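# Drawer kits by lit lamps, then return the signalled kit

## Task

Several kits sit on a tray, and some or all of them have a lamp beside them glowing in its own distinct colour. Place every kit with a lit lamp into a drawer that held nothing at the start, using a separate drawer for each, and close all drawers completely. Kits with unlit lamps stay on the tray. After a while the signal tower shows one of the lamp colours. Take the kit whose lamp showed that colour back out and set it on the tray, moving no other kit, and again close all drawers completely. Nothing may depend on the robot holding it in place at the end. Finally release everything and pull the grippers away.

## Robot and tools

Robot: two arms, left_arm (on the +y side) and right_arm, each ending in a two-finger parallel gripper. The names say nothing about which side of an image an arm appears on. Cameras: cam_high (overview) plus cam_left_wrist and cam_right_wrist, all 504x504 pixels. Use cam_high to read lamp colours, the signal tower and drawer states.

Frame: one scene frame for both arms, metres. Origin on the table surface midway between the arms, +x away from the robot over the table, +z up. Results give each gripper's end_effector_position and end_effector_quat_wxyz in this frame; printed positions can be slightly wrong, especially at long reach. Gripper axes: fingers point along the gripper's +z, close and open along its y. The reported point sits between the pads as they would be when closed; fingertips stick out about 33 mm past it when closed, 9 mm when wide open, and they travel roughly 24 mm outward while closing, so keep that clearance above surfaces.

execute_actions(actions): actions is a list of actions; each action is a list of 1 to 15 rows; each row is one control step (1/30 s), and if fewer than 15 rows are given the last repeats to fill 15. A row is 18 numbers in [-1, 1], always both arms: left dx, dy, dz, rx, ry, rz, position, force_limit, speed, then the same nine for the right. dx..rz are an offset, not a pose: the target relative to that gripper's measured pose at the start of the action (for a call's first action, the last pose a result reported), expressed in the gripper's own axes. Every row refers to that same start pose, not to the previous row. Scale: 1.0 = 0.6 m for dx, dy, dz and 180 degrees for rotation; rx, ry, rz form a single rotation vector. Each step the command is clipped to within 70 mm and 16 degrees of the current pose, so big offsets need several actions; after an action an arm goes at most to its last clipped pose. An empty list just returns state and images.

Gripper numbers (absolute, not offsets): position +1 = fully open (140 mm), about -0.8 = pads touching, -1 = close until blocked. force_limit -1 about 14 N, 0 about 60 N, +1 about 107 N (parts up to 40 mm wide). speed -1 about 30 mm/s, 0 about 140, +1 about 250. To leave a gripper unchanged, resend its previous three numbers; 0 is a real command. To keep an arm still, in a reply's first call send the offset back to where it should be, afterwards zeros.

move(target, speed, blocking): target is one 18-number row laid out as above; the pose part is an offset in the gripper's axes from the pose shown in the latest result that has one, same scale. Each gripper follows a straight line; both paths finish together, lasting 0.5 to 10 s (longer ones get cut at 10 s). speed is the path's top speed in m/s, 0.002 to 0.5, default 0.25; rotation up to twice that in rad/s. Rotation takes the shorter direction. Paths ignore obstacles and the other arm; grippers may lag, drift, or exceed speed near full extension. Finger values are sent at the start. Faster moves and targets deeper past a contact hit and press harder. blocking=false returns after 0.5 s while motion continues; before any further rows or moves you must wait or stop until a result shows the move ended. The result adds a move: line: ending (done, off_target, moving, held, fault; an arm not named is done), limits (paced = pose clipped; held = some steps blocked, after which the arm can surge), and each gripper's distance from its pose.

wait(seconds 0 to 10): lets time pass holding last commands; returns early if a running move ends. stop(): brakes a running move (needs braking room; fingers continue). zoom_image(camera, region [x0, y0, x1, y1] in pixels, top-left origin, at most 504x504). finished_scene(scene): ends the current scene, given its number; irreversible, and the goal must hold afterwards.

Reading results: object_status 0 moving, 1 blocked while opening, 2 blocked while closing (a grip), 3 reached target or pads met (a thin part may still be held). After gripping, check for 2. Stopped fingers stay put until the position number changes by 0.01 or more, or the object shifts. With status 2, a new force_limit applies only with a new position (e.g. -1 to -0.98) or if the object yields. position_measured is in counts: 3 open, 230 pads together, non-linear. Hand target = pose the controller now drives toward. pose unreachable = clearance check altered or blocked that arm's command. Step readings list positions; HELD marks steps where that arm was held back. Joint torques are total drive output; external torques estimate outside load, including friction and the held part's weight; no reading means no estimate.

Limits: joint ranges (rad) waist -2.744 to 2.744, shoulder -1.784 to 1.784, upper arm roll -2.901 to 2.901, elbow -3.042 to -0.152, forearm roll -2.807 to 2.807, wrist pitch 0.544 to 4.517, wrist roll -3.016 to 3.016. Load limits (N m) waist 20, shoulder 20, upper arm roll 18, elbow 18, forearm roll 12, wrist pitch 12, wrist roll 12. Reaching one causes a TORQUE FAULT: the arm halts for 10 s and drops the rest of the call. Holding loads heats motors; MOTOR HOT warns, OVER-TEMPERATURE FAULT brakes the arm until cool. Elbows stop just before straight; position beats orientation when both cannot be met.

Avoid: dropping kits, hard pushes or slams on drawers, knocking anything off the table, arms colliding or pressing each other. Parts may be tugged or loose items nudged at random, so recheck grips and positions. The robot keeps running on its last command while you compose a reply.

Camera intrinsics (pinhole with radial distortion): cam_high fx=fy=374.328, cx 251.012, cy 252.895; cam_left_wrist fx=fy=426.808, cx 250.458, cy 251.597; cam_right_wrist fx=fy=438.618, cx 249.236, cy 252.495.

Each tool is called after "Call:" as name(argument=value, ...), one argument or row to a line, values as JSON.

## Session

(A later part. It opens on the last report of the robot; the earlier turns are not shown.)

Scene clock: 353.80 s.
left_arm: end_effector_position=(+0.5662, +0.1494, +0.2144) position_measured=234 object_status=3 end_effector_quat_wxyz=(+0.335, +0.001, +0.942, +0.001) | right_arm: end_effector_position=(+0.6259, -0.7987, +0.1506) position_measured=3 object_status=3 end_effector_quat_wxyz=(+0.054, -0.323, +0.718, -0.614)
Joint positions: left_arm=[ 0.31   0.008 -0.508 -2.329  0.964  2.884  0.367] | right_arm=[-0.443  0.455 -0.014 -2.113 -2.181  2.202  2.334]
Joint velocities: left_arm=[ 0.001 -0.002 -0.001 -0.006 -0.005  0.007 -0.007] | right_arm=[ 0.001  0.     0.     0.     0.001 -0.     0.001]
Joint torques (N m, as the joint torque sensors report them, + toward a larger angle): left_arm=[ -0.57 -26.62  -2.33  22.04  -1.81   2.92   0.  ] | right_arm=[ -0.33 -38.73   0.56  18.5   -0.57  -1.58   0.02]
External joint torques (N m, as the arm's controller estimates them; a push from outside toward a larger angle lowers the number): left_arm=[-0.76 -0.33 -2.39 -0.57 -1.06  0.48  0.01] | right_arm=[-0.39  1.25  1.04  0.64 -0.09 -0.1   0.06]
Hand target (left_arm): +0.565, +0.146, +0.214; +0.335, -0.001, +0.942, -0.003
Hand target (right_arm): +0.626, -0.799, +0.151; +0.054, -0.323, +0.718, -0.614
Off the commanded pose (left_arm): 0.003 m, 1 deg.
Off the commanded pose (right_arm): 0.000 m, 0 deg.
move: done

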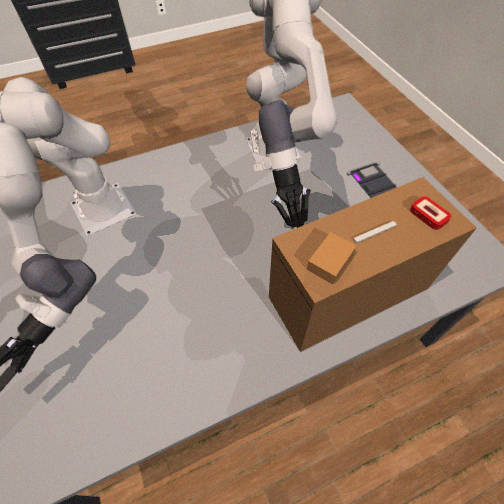

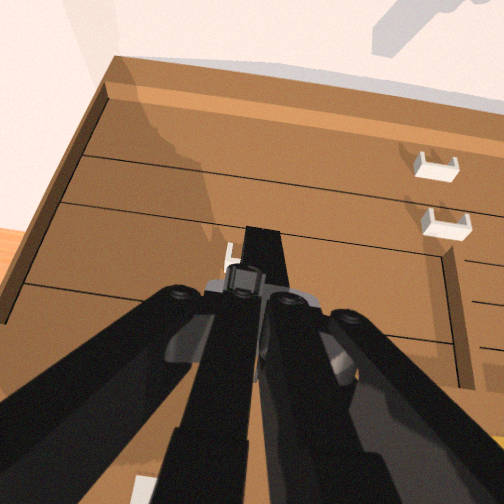

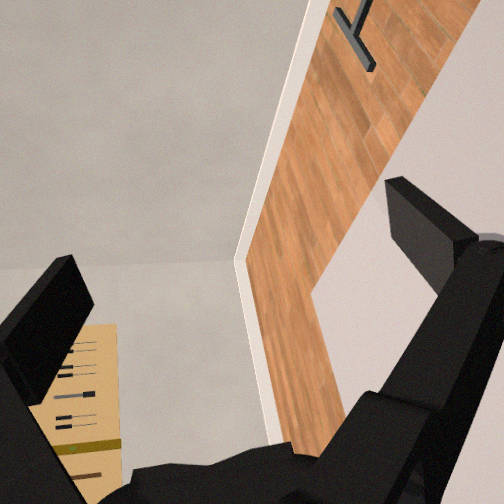

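Call:
move(
  target=[0,-0.004,0,0,0,0,-0.2,0.3,0,0,0,0,0,0,0,1,0,0],
)

Call:
move(
  target=[-0.064,0,0.044,0,0,0,-0.2,0.3,0,0,0,0,0,0,0,1,0,0],
  speed=0.025,
)

Scene clock: 356.73 s.
left_arm: end_effector_position=(+0.5663, +0.1488, +0.2144) position_measured=154 object_status=3 end_effector_quat_wxyz=(+0.335, +0.001, +0.942, +0.000) | right_arm: end_effector_position=(+0.6259, -0.7987, +0.1506) position_measured=3 object_status=3 end_effector_quat_wxyz=(+0.054, -0.323, +0.718, -0.614)
Joint positions: left_arm=[ 0.31   0.009 -0.509 -2.328  0.964  2.883  0.365] | right_arm=[-0.443  0.455 -0.014 -2.113 -2.181  2.202  2.334]
Joint velocities: left_arm=[ 0.001 -0.001 -0.001  0.    -0.    -0.002 -0.   ] | right_arm=[ 0.    -0.     0.    -0.     0.     0.001  0.001]
Joint torques (N m, as the joint torque sensors report them, + toward a larger angle): left_arm=[ -0.76 -24.11  -1.26  23.62   0.03   2.05  -0.15] | right_arm=[ -0.37 -38.49   0.64  18.28  -0.59  -1.57   0.04]
External joint torques (N m, as the arm's controller estimates them; a push from outside toward a larger angle lowers the number): left_arm=[-0.82  2.33 -1.17  0.98  0.77 -0.41 -0.13] | right_arm=[-0.5   1.3   1.05  0.55 -0.12 -0.11  0.08]
Hand target (left_arm): +0.566, +0.147, +0.214; +0.335, +0.001, +0.942, +0.001
Hand target (right_arm): +0.626, -0.799, +0.151; +0.054, -0.323, +0.718, -0.614
Off the commanded pose (left_arm): 0.002 m, 0 deg.
Off the commanded pose (right_arm): 0.000 m, 0 deg.
move: done

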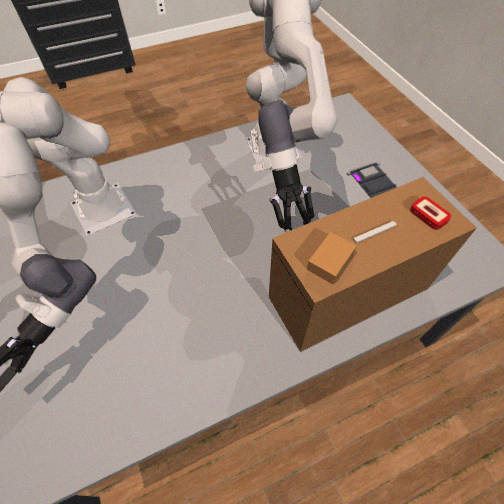

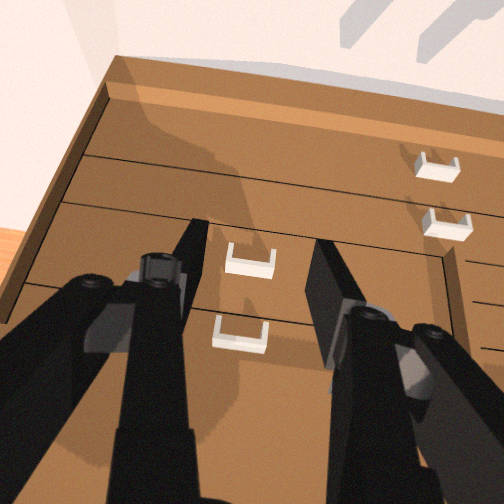

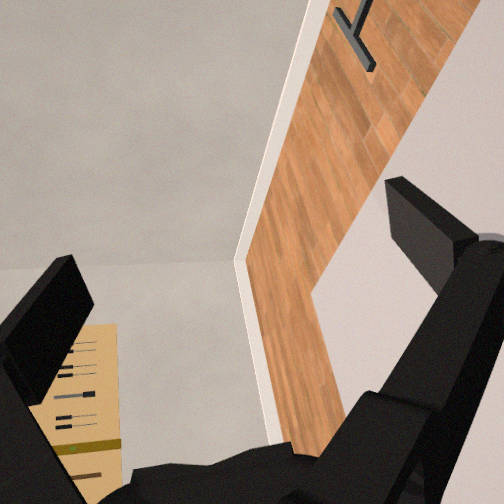

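Scene clock: 358.83 s.
left_arm: end_effector_position=(+0.6083, +0.1457, +0.2179) position_measured=154 object_status=3 end_effector_quat_wxyz=(+0.334, -0.004, +0.943, -0.002) | right_arm: end_effector_position=(+0.6259, -0.7987, +0.1506) position_measured=3 object_status=3 end_effector_quat_wxyz=(+0.054, -0.323, +0.718, -0.614)
Joint positions: left_arm=[ 0.31   0.126 -0.506 -2.19   0.967  2.836  0.398] | right_arm=[-0.443  0.455 -0.014 -2.113 -2.181  2.202  2.334]
Joint velocities: left_arm=[-0.001  0.002 -0.006  0.006 -0.    -0.016  0.004] | right_arm=[ 0.002 -0.     0.    -0.     0.     0.    -0.001]
Joint torques (N m, as the joint torque sensors report them, + toward a larger angle): left_arm=[  2.17 -23.99  -0.33  26.77   0.35   2.94   0.68] | right_arm=[ -0.26 -38.78   0.67  18.34  -0.58  -1.59   0.07]
External joint torques (N m, as the arm's controller estimates them; a push from outside toward a larger angle lowers the number): left_arm=[2.24 6.62 1.77 3.8  0.94 0.4  0.7 ] | right_arm=[-0.27  1.25  1.2   0.46 -0.1  -0.1   0.11]
Hand target (left_arm): +0.613, +0.149, +0.218; +0.335, -0.000, +0.942, +0.000
Hand target (right_arm): +0.626, -0.799, +0.151; +0.054, -0.323, +0.718, -0.614
Off the commanded pose (left_arm): 0.005 m, 1 deg.
Off the commanded pose (right_arm): 0.000 m, 0 deg.
move: off_target (left_arm)

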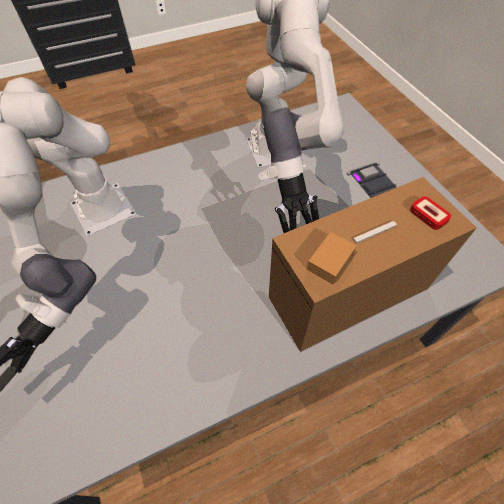

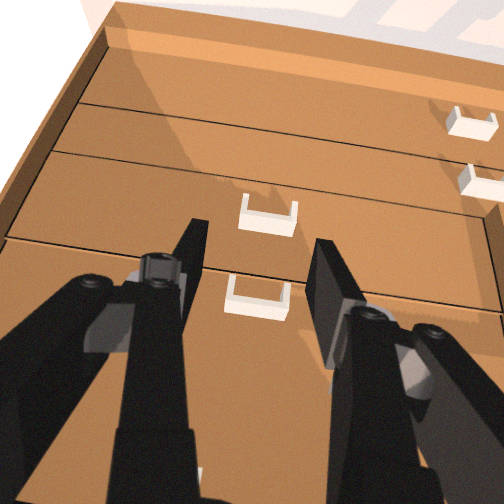

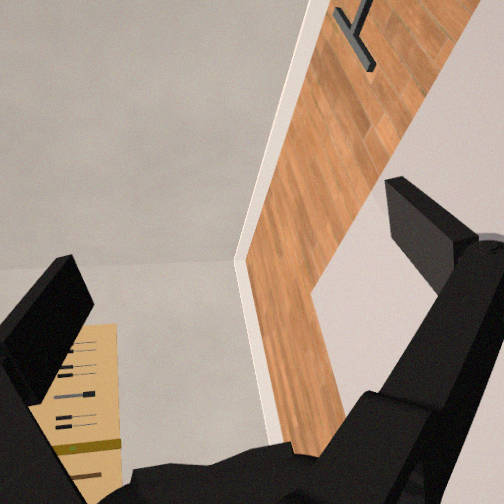

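Call:
move(
  target=[-0.004,0.004,-0.013,0,0,0,-0.2,0.3,0,0,0,0,0,0,0,1,0,0],
  speed=0.02,
)

Call:
move(
  target=[0,0,0,0,0,0,-1,0.5,-0.5,0,0,0,0,0,0,1,0,0],
)

Call:
move(
  target=[0.045,0,-0.036,0,0,0,-1,0.5,-0.5,0,0,0,0,0,0,1,0,0],
  speed=0.04,
)

Scene clock: 361.93 s.
left_arm: end_effector_position=(+0.6057, +0.1481, +0.2253) position_measured=154 object_status=3 end_effector_quat_wxyz=(+0.334, -0.007, +0.942, -0.002) | right_arm: end_effector_position=(+0.6259, -0.7987, +0.1506) position_measured=3 object_status=3 end_effector_quat_wxyz=(+0.054, -0.323, +0.718, -0.614)
Joint positions: left_arm=[ 0.314  0.101 -0.51  -2.203  0.927  2.835  0.425] | right_arm=[-0.443  0.455 -0.014 -2.113 -2.181  2.202  2.334]
Joint velocities: left_arm=[ 0.002 -0.003  0.    -0.002 -0.016  0.002  0.031] | right_arm=[-0.001  0.    -0.001 -0.001  0.001 -0.    -0.   ]
Joint torques (N m, as the joint torque sensors report them, + toward a larger angle): left_arm=[  1.34 -29.97  -3.1   21.14  -1.64   2.94   0.29] | right_arm=[ -0.5  -38.42   0.53  18.45  -0.58  -1.57   0.04]
External joint torques (N m, as the arm's controller estimates them; a push from outside toward a larger angle lowers the number): left_arm=[ 1.31 -0.16 -1.52 -1.92 -1.08  0.38  0.31] | right_arm=[-0.5   1.33  1.06  0.73 -0.11 -0.1   0.08]
Hand target (left_arm): +0.605, +0.148, +0.225; +0.334, -0.004, +0.943, -0.002
Hand target (right_arm): +0.626, -0.799, +0.151; +0.054, -0.323, +0.718, -0.614
Off the commanded pose (left_arm): 0.000 m, 0 deg.
Off the commanded pose (right_arm): 0.000 m, 0 deg.
move: done

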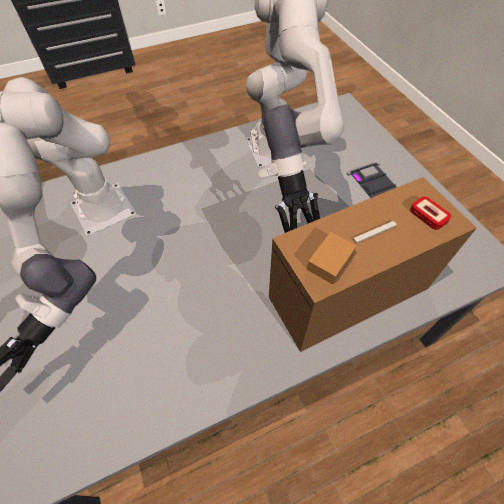

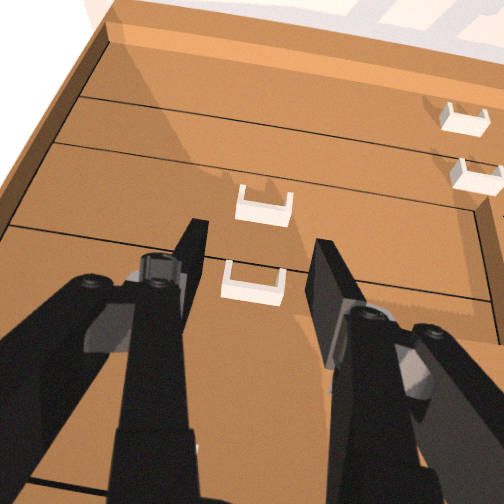

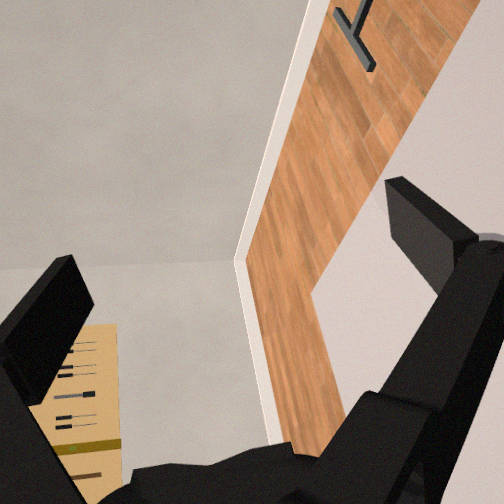

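Scene clock: 362.43 s.
left_arm: end_effector_position=(+0.6050, +0.1476, +0.2249) position_measured=195 object_status=0 end_effector_quat_wxyz=(+0.334, -0.007, +0.943, -0.002) | right_arm: end_effector_position=(+0.6259, -0.7987, +0.1506) position_measured=3 object_status=3 end_effector_quat_wxyz=(+0.054, -0.323, +0.718, -0.614)
Joint positions: left_arm=[ 0.314  0.101 -0.511 -2.203  0.927  2.833  0.425] | right_arm=[-0.443  0.455 -0.014 -2.113 -2.181  2.202  2.334]
Joint velocities: left_arm=[ 0.001 -0.    -0.     0.     0.001  0.    -0.001] | right_arm=[ 0.    -0.001 -0.001  0.     0.    -0.    -0.   ]
Joint torques (N m, as the joint torque sensors report them, + toward a larger angle): left_arm=[  0.79 -28.52  -2.06  22.81  -0.57   2.66   0.08] | right_arm=[ -0.39 -38.72   0.78  18.29  -0.58  -1.59   0.05]
External joint torques (N m, as the arm's controller estimates them; a push from outside toward a larger angle lowers the number): left_arm=[ 0.81  1.42 -0.41 -0.34 -0.01  0.08  0.1 ] | right_arm=[-0.48  1.26  1.23  0.42 -0.1  -0.11  0.09]
Hand target (left_arm): +0.606, +0.148, +0.225; +0.334, -0.007, +0.942, -0.002
Hand target (right_arm): +0.626, -0.799, +0.151; +0.054, -0.323, +0.718, -0.614
Off the commanded pose (left_arm): 0.001 m, 0 deg.
Off the commanded pose (right_arm): 0.000 m, 0 deg.
move: done

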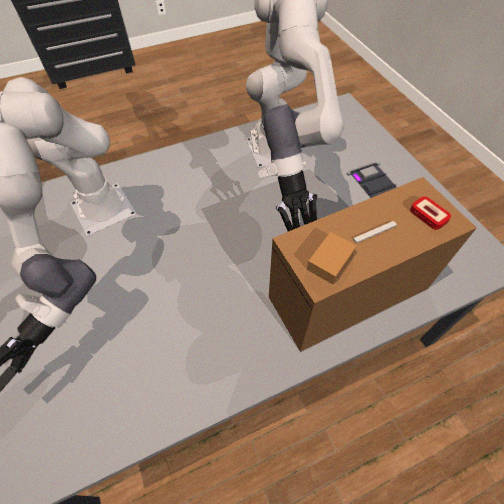

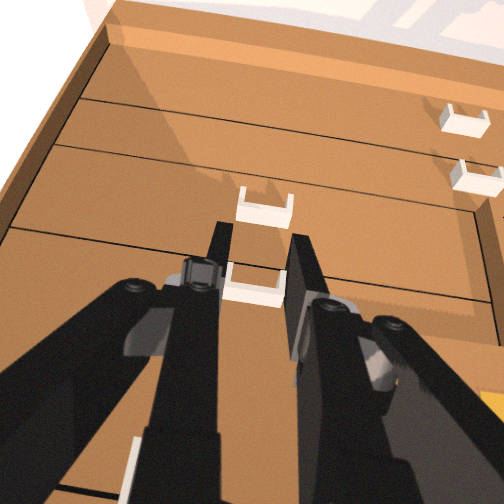

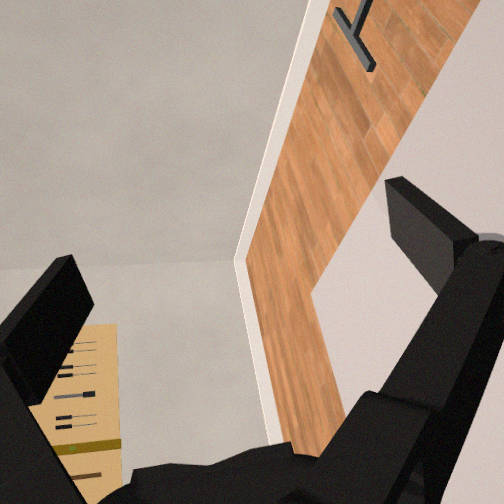

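Scene clock: 363.60 s.
left_arm: end_effector_position=(+0.5712, +0.1462, +0.2247) position_measured=195 object_status=2 end_effector_quat_wxyz=(+0.334, -0.005, +0.942, -0.001) | right_arm: end_effector_position=(+0.6259, -0.7987, +0.1506) position_measured=3 object_status=3 end_effector_quat_wxyz=(+0.054, -0.323, +0.718, -0.614)
Joint positions: left_arm=[ 0.314  0.004 -0.522 -2.311  0.901  2.864  0.411] | right_arm=[-0.443  0.455 -0.014 -2.113 -2.181  2.202  2.334]
Joint velocities: left_arm=[ 0.001 -0.003  0.    -0.005 -0.004  0.002 -0.   ] | right_arm=[ 0.002 -0.001  0.001 -0.001  0.002 -0.001  0.001]
Joint torques (N m, as the joint torque sensors report them, + toward a larger angle): left_arm=[  0.89 -27.86  -0.17  21.06  -1.66   2.7    0.04] | right_arm=[ -0.42 -38.64   0.52  18.33  -0.59  -1.59   0.07]
External joint torques (N m, as the arm's controller estimates them; a push from outside toward a larger angle lowers the number): left_arm=[ 0.8  -1.57 -0.19 -1.8  -1.01  0.16  0.06] | right_arm=[-0.5   1.33  0.99  0.5  -0.11 -0.12  0.11]
Hand target (left_arm): +0.570, +0.147, +0.225; +0.334, -0.006, +0.943, -0.001
Hand target (right_arm): +0.626, -0.799, +0.151; +0.054, -0.323, +0.718, -0.614
Off the commanded pose (left_arm): 0.001 m, 0 deg.
Off the commanded pose (right_arm): 0.000 m, 0 deg.
move: done

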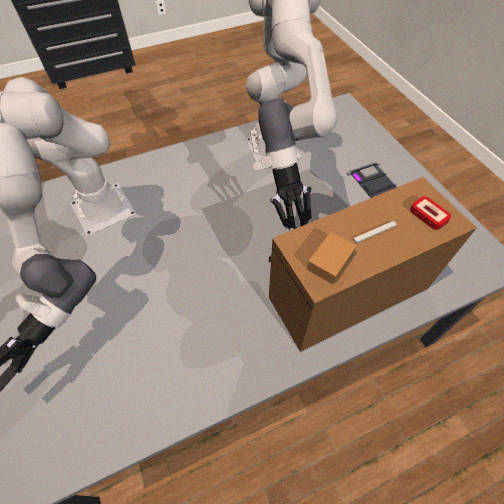

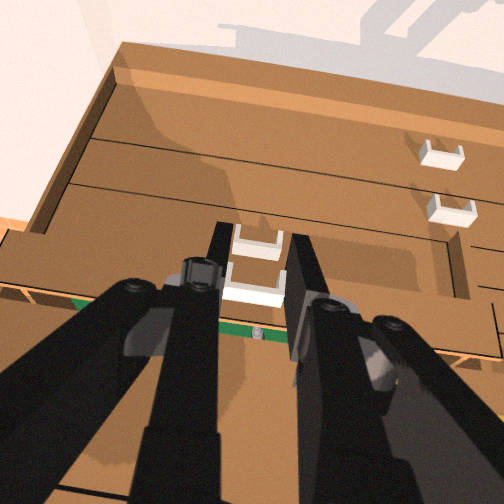

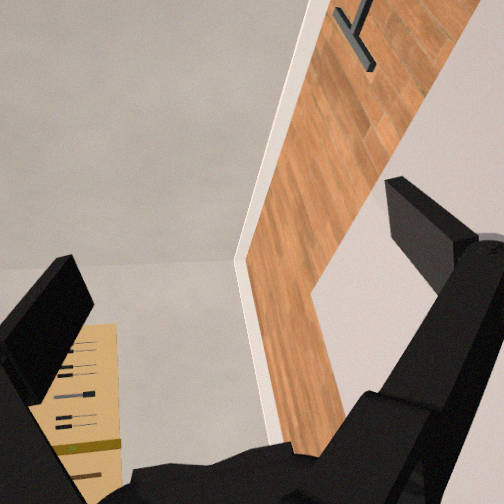

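Call:
move(
  target=[-0.048,0,0.039,0,0,0,-1,0.5,-0.5,0,0,0,0,0,0,1,0,0],
  speed=0.035,
)

Call:
move(
  target=[0,0,0,0,0,0,-0.2,0.3,0,0,0,0,0,0,0,1,0,0],
)

Call:
move(
  target=[-0.012,0,0.003,0,0,0,-0.2,0.3,0,0,0,0,0,0,0,1,0,0],
  speed=0.015,
)

Call:
move(
  target=[0.04,0,-0.033,0,0,0,-0.2,0.3,0,0,0,0,0,0,0,1,0,0],
  speed=0.06,
)

Call:
move(
  target=[0.053,0,0.066,0,0,0,-0.2,0.3,0,0,0,0,0,0,0,1,0,0],
  speed=0.06,
)

Call:
move(
  target=[-0.042,0,0.034,0,0,0,-0.2,0.3,0,0,0,0,0,0,0,1,0,0],
  speed=0.03,
)

Scene clock: 368.43 s.
left_arm: end_effector_position=(+0.6062, +0.1475, +0.2248) position_measured=195 object_status=2 end_effector_quat_wxyz=(+0.334, -0.009, +0.943, -0.001) | right_arm: end_effector_position=(+0.6259, -0.7987, +0.1506) position_measured=3 object_status=3 end_effector_quat_wxyz=(+0.054, -0.323, +0.718, -0.614)
Joint positions: left_arm=[ 0.314  0.105 -0.512 -2.198  0.929  2.829  0.42 ] | right_arm=[-0.443  0.455 -0.014 -2.113 -2.181  2.202  2.334]
Joint velocities: left_arm=[ 0.001  0.002 -0.004  0.002  0.003 -0.01   0.001] | right_arm=[ 0.001 -0.001  0.     0.001 -0.001  0.    -0.002]
Joint torques (N m, as the joint torque sensors report them, + toward a larger angle): left_arm=[ -0.18 -24.89  -1.83  25.88   0.45   2.71   0.28] | right_arm=[ -0.48 -38.52   0.54  18.31  -0.6   -1.59   0.06]
External joint torques (N m, as the arm's controller estimates them; a push from outside toward a larger angle lowers the number): left_arm=[-0.24  4.86 -0.2   2.96  0.99  0.17  0.29] | right_arm=[-0.61  1.54  0.96  0.38 -0.12 -0.12  0.1 ]
Hand target (left_arm): +0.608, +0.147, +0.225; +0.335, -0.005, +0.942, -0.001
Hand target (right_arm): +0.626, -0.799, +0.151; +0.054, -0.323, +0.718, -0.614
Off the commanded pose (left_arm): 0.002 m, 0 deg.
Off the commanded pose (right_arm): 0.000 m, 0 deg.
move: done

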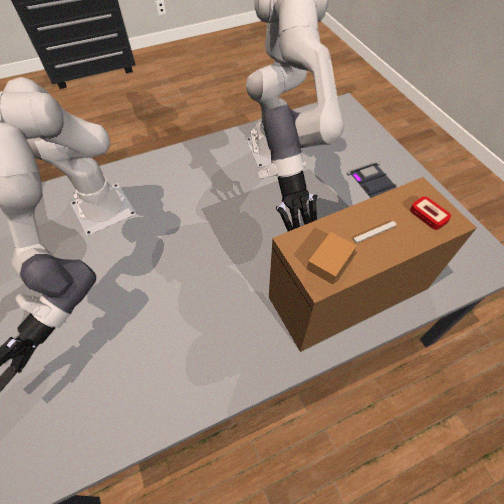

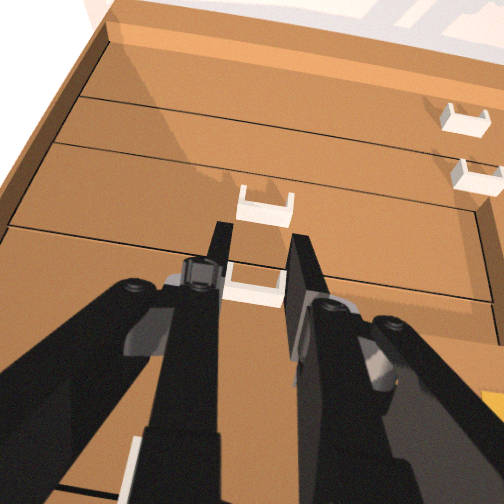

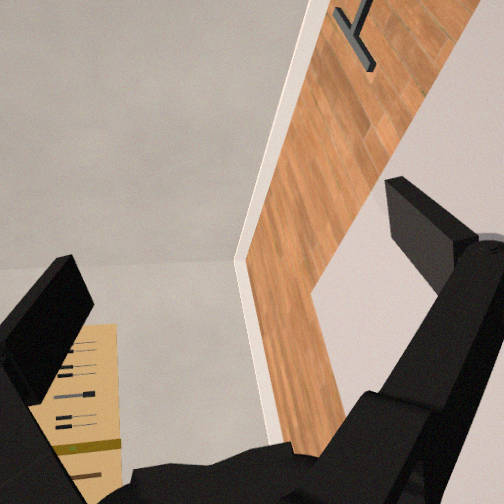

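Scene clock: 368.93 s.
left_arm: end_effector_position=(+0.6056, +0.1466, +0.2246) position_measured=154 object_status=3 end_effector_quat_wxyz=(+0.334, -0.008, +0.943, -0.001) | right_arm: end_effector_position=(+0.6259, -0.7987, +0.1506) position_measured=3 object_status=3 end_effector_quat_wxyz=(+0.054, -0.323, +0.718, -0.614)
Joint positions: left_arm=[ 0.314  0.105 -0.513 -2.199  0.929  2.829  0.42 ] | right_arm=[-0.443  0.455 -0.014 -2.113 -2.181  2.202  2.334]
Joint velocities: left_arm=[ 0.001 -0.    -0.    -0.001 -0.002 -0.     0.001] | right_arm=[-0.001 -0.001  0.001 -0.001 -0.    -0.     0.001]
Joint torques (N m, as the joint torque sensors report them, + toward a larger angle): left_arm=[  0.53 -28.63  -1.47  22.74  -0.59   2.48  -0.04] | right_arm=[ -0.32 -38.69   0.55  18.5   -0.59  -1.56   0.04]
External joint torques (N m, as the arm's controller estimates them; a push from outside toward a larger angle lowers the number): left_arm=[ 0.45  1.28  0.15 -0.35 -0.04 -0.08 -0.02] | right_arm=[-0.38  1.29  1.02  0.65 -0.11 -0.08  0.08]
Hand target (left_arm): +0.606, +0.147, +0.225; +0.334, -0.009, +0.943, -0.001
Hand target (right_arm): +0.626, -0.799, +0.151; +0.054, -0.323, +0.718, -0.614
Off the commanded pose (left_arm): 0.001 m, 0 deg.
Off the commanded pose (right_arm): 0.000 m, 0 deg.
move: done

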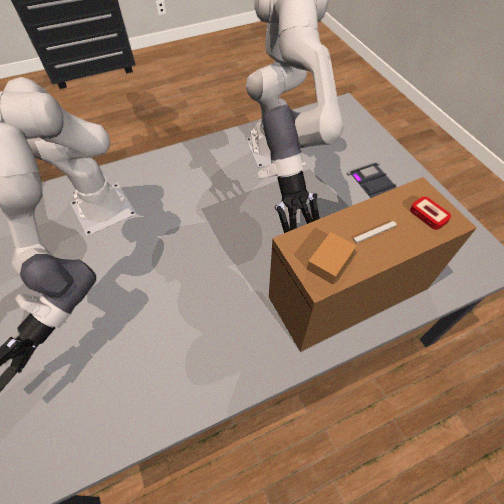

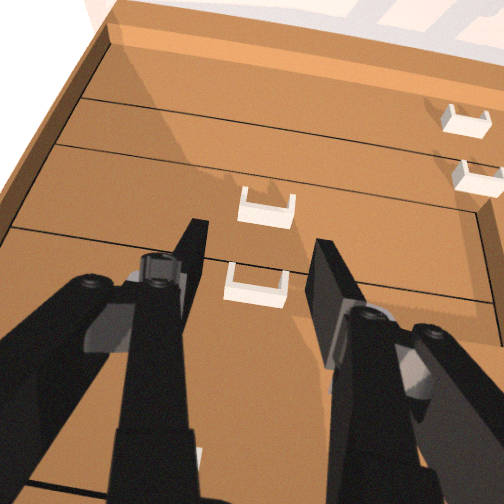

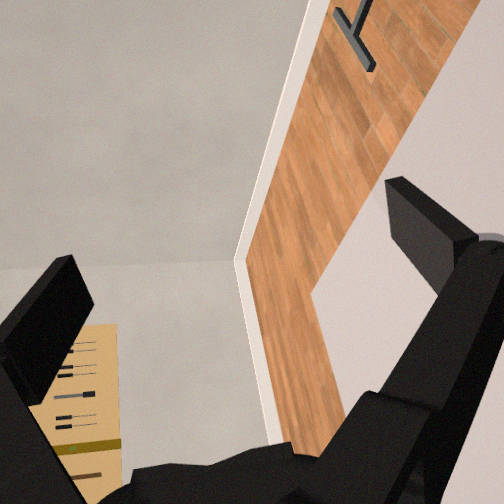

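Scene clock: 369.67 s.
left_arm: end_effector_position=(+0.6080, +0.1463, +0.2247) position_measured=154 object_status=3 end_effector_quat_wxyz=(+0.332, -0.010, +0.943, -0.000) | right_arm: end_effector_position=(+0.6259, -0.7987, +0.1506) position_measured=3 object_status=3 end_effector_quat_wxyz=(+0.054, -0.323, +0.718, -0.614)
Joint positions: left_arm=[ 0.314  0.113 -0.517 -2.187  0.921  2.816  0.426] | right_arm=[-0.443  0.455 -0.014 -2.113 -2.181  2.202  2.334]
Joint velocities: left_arm=[ 0.001 -0.001 -0.003  0.004 -0.004 -0.01   0.008] | right_arm=[ 0.001  0.     0.001  0.002 -0.     0.    -0.   ]
Joint torques (N m, as the joint torque sensors report them, + toward a larger angle): left_arm=[  1.65 -26.81  -1.06  26.84  -1.33   3.29   0.58] | right_arm=[ -0.31 -38.63   0.76  18.43  -0.6   -1.58   0.04]
External joint torques (N m, as the arm's controller estimates them; a push from outside toward a larger angle lowers the number): left_arm=[ 1.59  3.52  0.72  3.67 -0.82  0.72  0.6 ] | right_arm=[-0.39  1.31  1.22  0.55 -0.12 -0.11  0.08]
Hand target (left_arm): +0.612, +0.147, +0.228; +0.334, -0.008, +0.943, -0.001
Hand target (right_arm): +0.626, -0.799, +0.151; +0.054, -0.323, +0.718, -0.614
Off the commanded pose (left_arm): 0.005 m, 0 deg.
Off the commanded pose (right_arm): 0.000 m, 0 deg.
move: off_target (left_arm)

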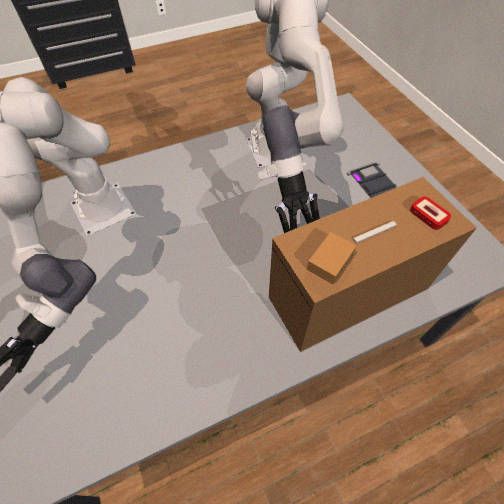

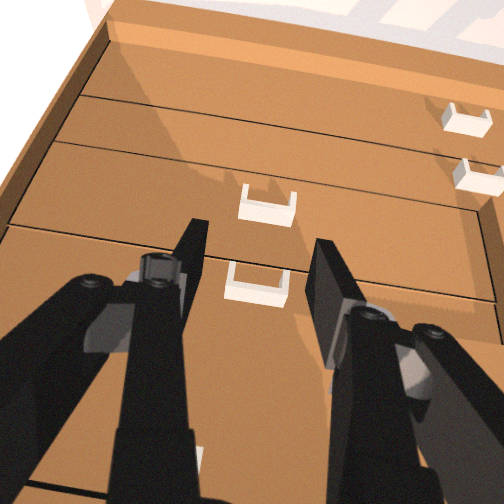

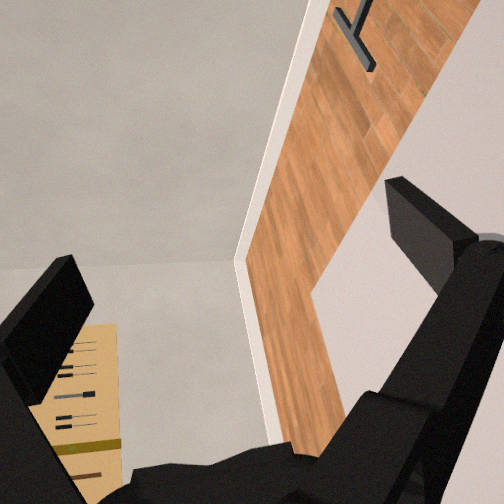

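Scene clock: 370.53 s.
left_arm: end_effector_position=(+0.5782, +0.1482, +0.2250) position_measured=154 object_status=3 end_effector_quat_wxyz=(+0.331, -0.008, +0.943, +0.004) | right_arm: end_effector_position=(+0.6259, -0.7987, +0.1506) position_measured=3 object_status=3 end_effector_quat_wxyz=(+0.054, -0.323, +0.718, -0.614)
Joint positions: left_arm=[ 0.314  0.024 -0.523 -2.284  0.896  2.84   0.42 ] | right_arm=[-0.443  0.455 -0.014 -2.113 -2.181  2.202  2.334]
Joint velocities: left_arm=[ 0.001 -0.002 -0.    -0.003 -0.007  0.008 -0.002] | right_arm=[-0.001  0.002 -0.001  0.    -0.     0.001  0.001]
Joint torques (N m, as the joint torque sensors report them, + toward a larger angle): left_arm=[ -0.94 -28.25  -1.36  20.87  -1.73   2.85  -0.08] | right_arm=[ -0.39 -38.48   0.68  18.41  -0.59  -1.55   0.05]
External joint torques (N m, as the arm's controller estimates them; a push from outside toward a larger angle lowers the number): left_arm=[-0.99 -1.1  -1.03 -2.24 -1.14  0.3  -0.06] | right_arm=[-0.25  1.31  1.34  0.63 -0.11 -0.06  0.09]
Hand target (left_arm): +0.577, +0.145, +0.225; +0.331, -0.010, +0.943, +0.000
Hand target (right_arm): +0.626, -0.799, +0.151; +0.054, -0.323, +0.718, -0.614
Off the commanded pose (left_arm): 0.003 m, 1 deg.
Off the commanded pose (right_arm): 0.000 m, 0 deg.
move: done

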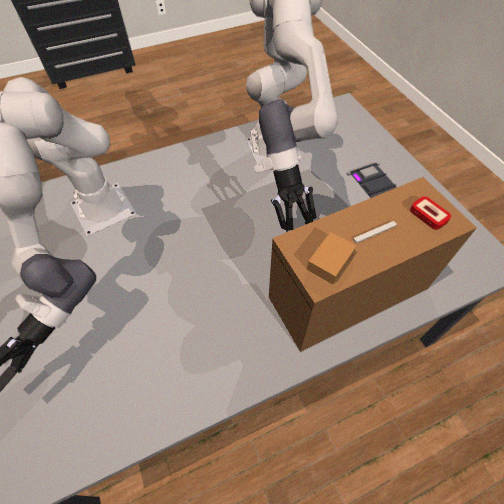

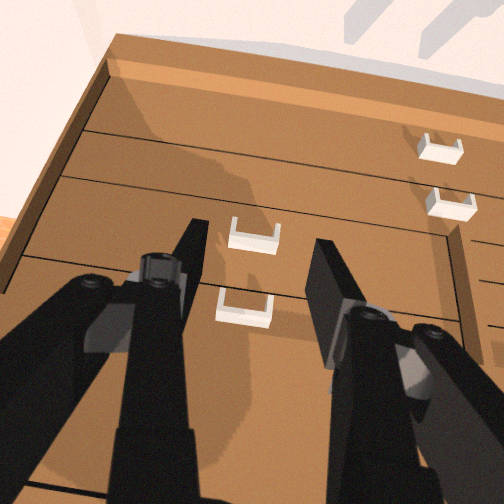

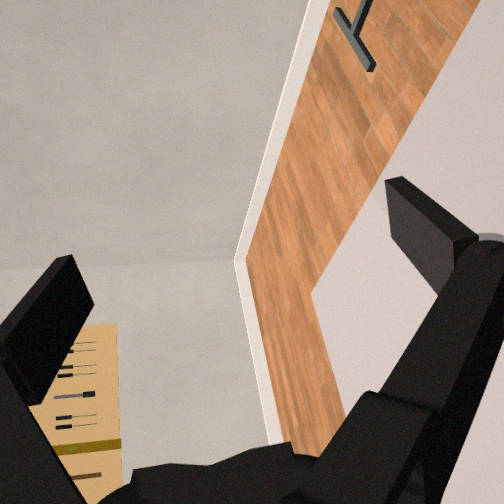

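Scene clock: 372.13 s.
left_arm: end_effector_position=(+0.5782, +0.1500, +0.1740) position_measured=154 object_status=3 end_effector_quat_wxyz=(+0.331, -0.002, +0.944, +0.007) | right_arm: end_effector_position=(+0.6259, -0.7987, +0.1506) position_measured=3 object_status=3 end_effector_quat_wxyz=(+0.054, -0.323, +0.718, -0.614)
Joint positions: left_arm=[ 0.289  0.135 -0.48  -2.264  1.204  2.859  0.163] | right_arm=[-0.443  0.455 -0.014 -2.113 -2.181  2.202  2.334]
Joint velocities: left_arm=[ 0.    -0.001  0.001  0.     0.02   0.001 -0.052] | right_arm=[ 0.001  0.     0.     0.    -0.    -0.    -0.001]
Joint torques (N m, as the joint torque sensors report them, + toward a larger angle): left_arm=[ -0.06 -28.22  -2.17  22.73   0.25   2.61   0.01] | right_arm=[ -0.46 -38.75   0.61  18.23  -0.62  -1.57   0.06]
External joint torques (N m, as the arm's controller estimates them; a push from outside toward a larger angle lowers the number): left_arm=[-0.06  1.75 -0.09  0.91  1.1   0.45  0.03] | right_arm=[-0.55  1.18  1.06  0.39 -0.14 -0.1   0.1 ]
Hand target (left_arm): +0.579, +0.148, +0.175; +0.333, -0.008, +0.943, +0.003
Hand target (right_arm): +0.626, -0.799, +0.151; +0.054, -0.323, +0.718, -0.614
Off the commanded pose (left_arm): 0.002 m, 1 deg.
Off the commanded pose (right_arm): 0.000 m, 0 deg.
move: done

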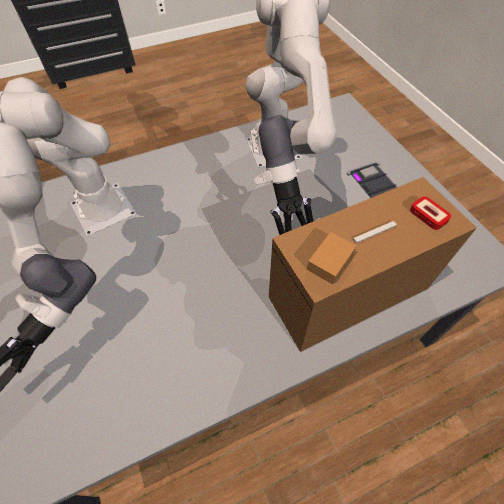

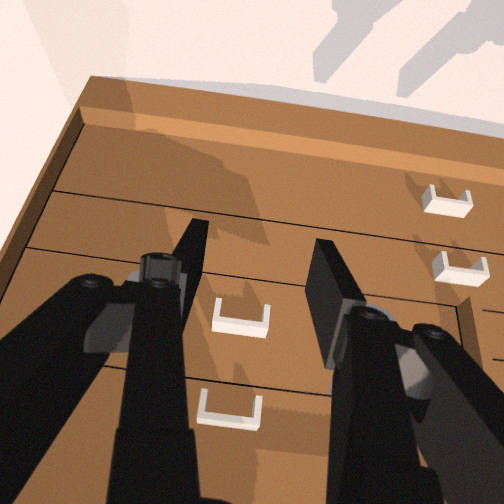

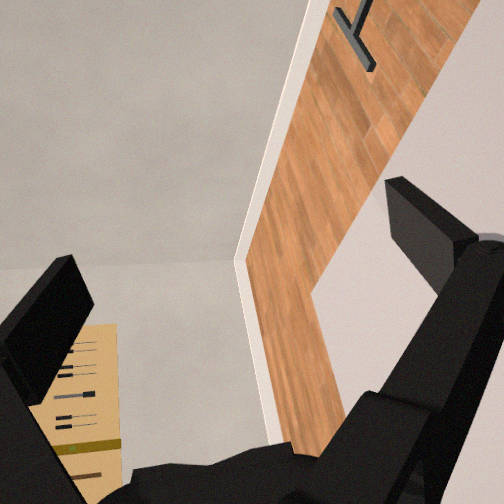

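Scene clock: 373.43 s.
left_arm: end_effector_position=(+0.6076, +0.1464, +0.1738) position_measured=154 object_status=3 end_effector_quat_wxyz=(+0.332, -0.003, +0.943, +0.004) | right_arm: end_effector_position=(+0.6259, -0.7987, +0.1506) position_measured=3 object_status=3 end_effector_quat_wxyz=(+0.054, -0.323, +0.718, -0.614)
Joint positions: left_arm=[ 0.29   0.216 -0.48  -2.171  1.197  2.838  0.199] | right_arm=[-0.443  0.455 -0.014 -2.113 -2.181  2.202  2.334]
Joint velocities: left_arm=[ 0.001  0.    -0.004  0.001 -0.006 -0.007  0.016] | right_arm=[-0.     0.     0.001  0.     0.     0.001 -0.   ]
Joint torques (N m, as the joint torque sensors report them, + toward a larger angle): left_arm=[  2.6  -29.84  -2.98  24.59  -1.64   1.49   0.45] | right_arm=[ -0.69 -38.49   0.53  18.42  -0.58  -1.61   0.06]
External joint torques (N m, as the arm's controller estimates them; a push from outside toward a larger angle lowers the number): left_arm=[ 2.58  2.97  0.35  2.56 -0.89 -0.74  0.47] | right_arm=[-0.63  1.4   1.12  0.64 -0.1  -0.13  0.1 ]
Hand target (left_arm): +0.611, +0.151, +0.174; +0.331, -0.003, +0.943, +0.007
Hand target (right_arm): +0.626, -0.799, +0.151; +0.054, -0.323, +0.718, -0.614
Off the commanded pose (left_arm): 0.005 m, 0 deg.
Off the commanded pose (right_arm): 0.000 m, 0 deg.
move: off_target (left_arm)

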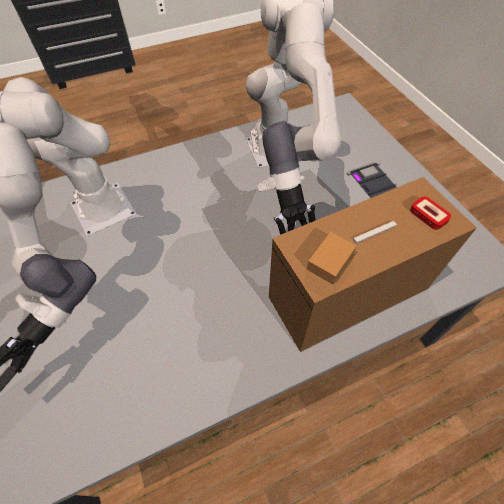

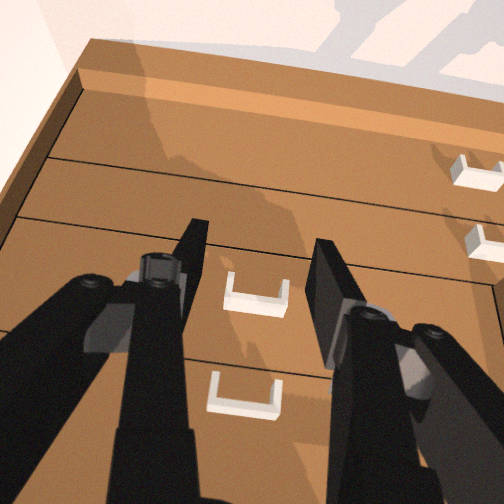

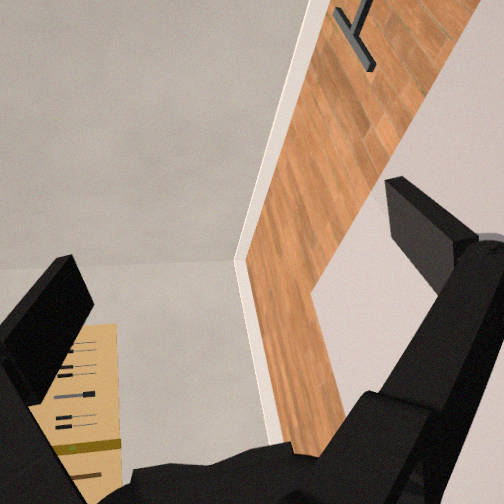

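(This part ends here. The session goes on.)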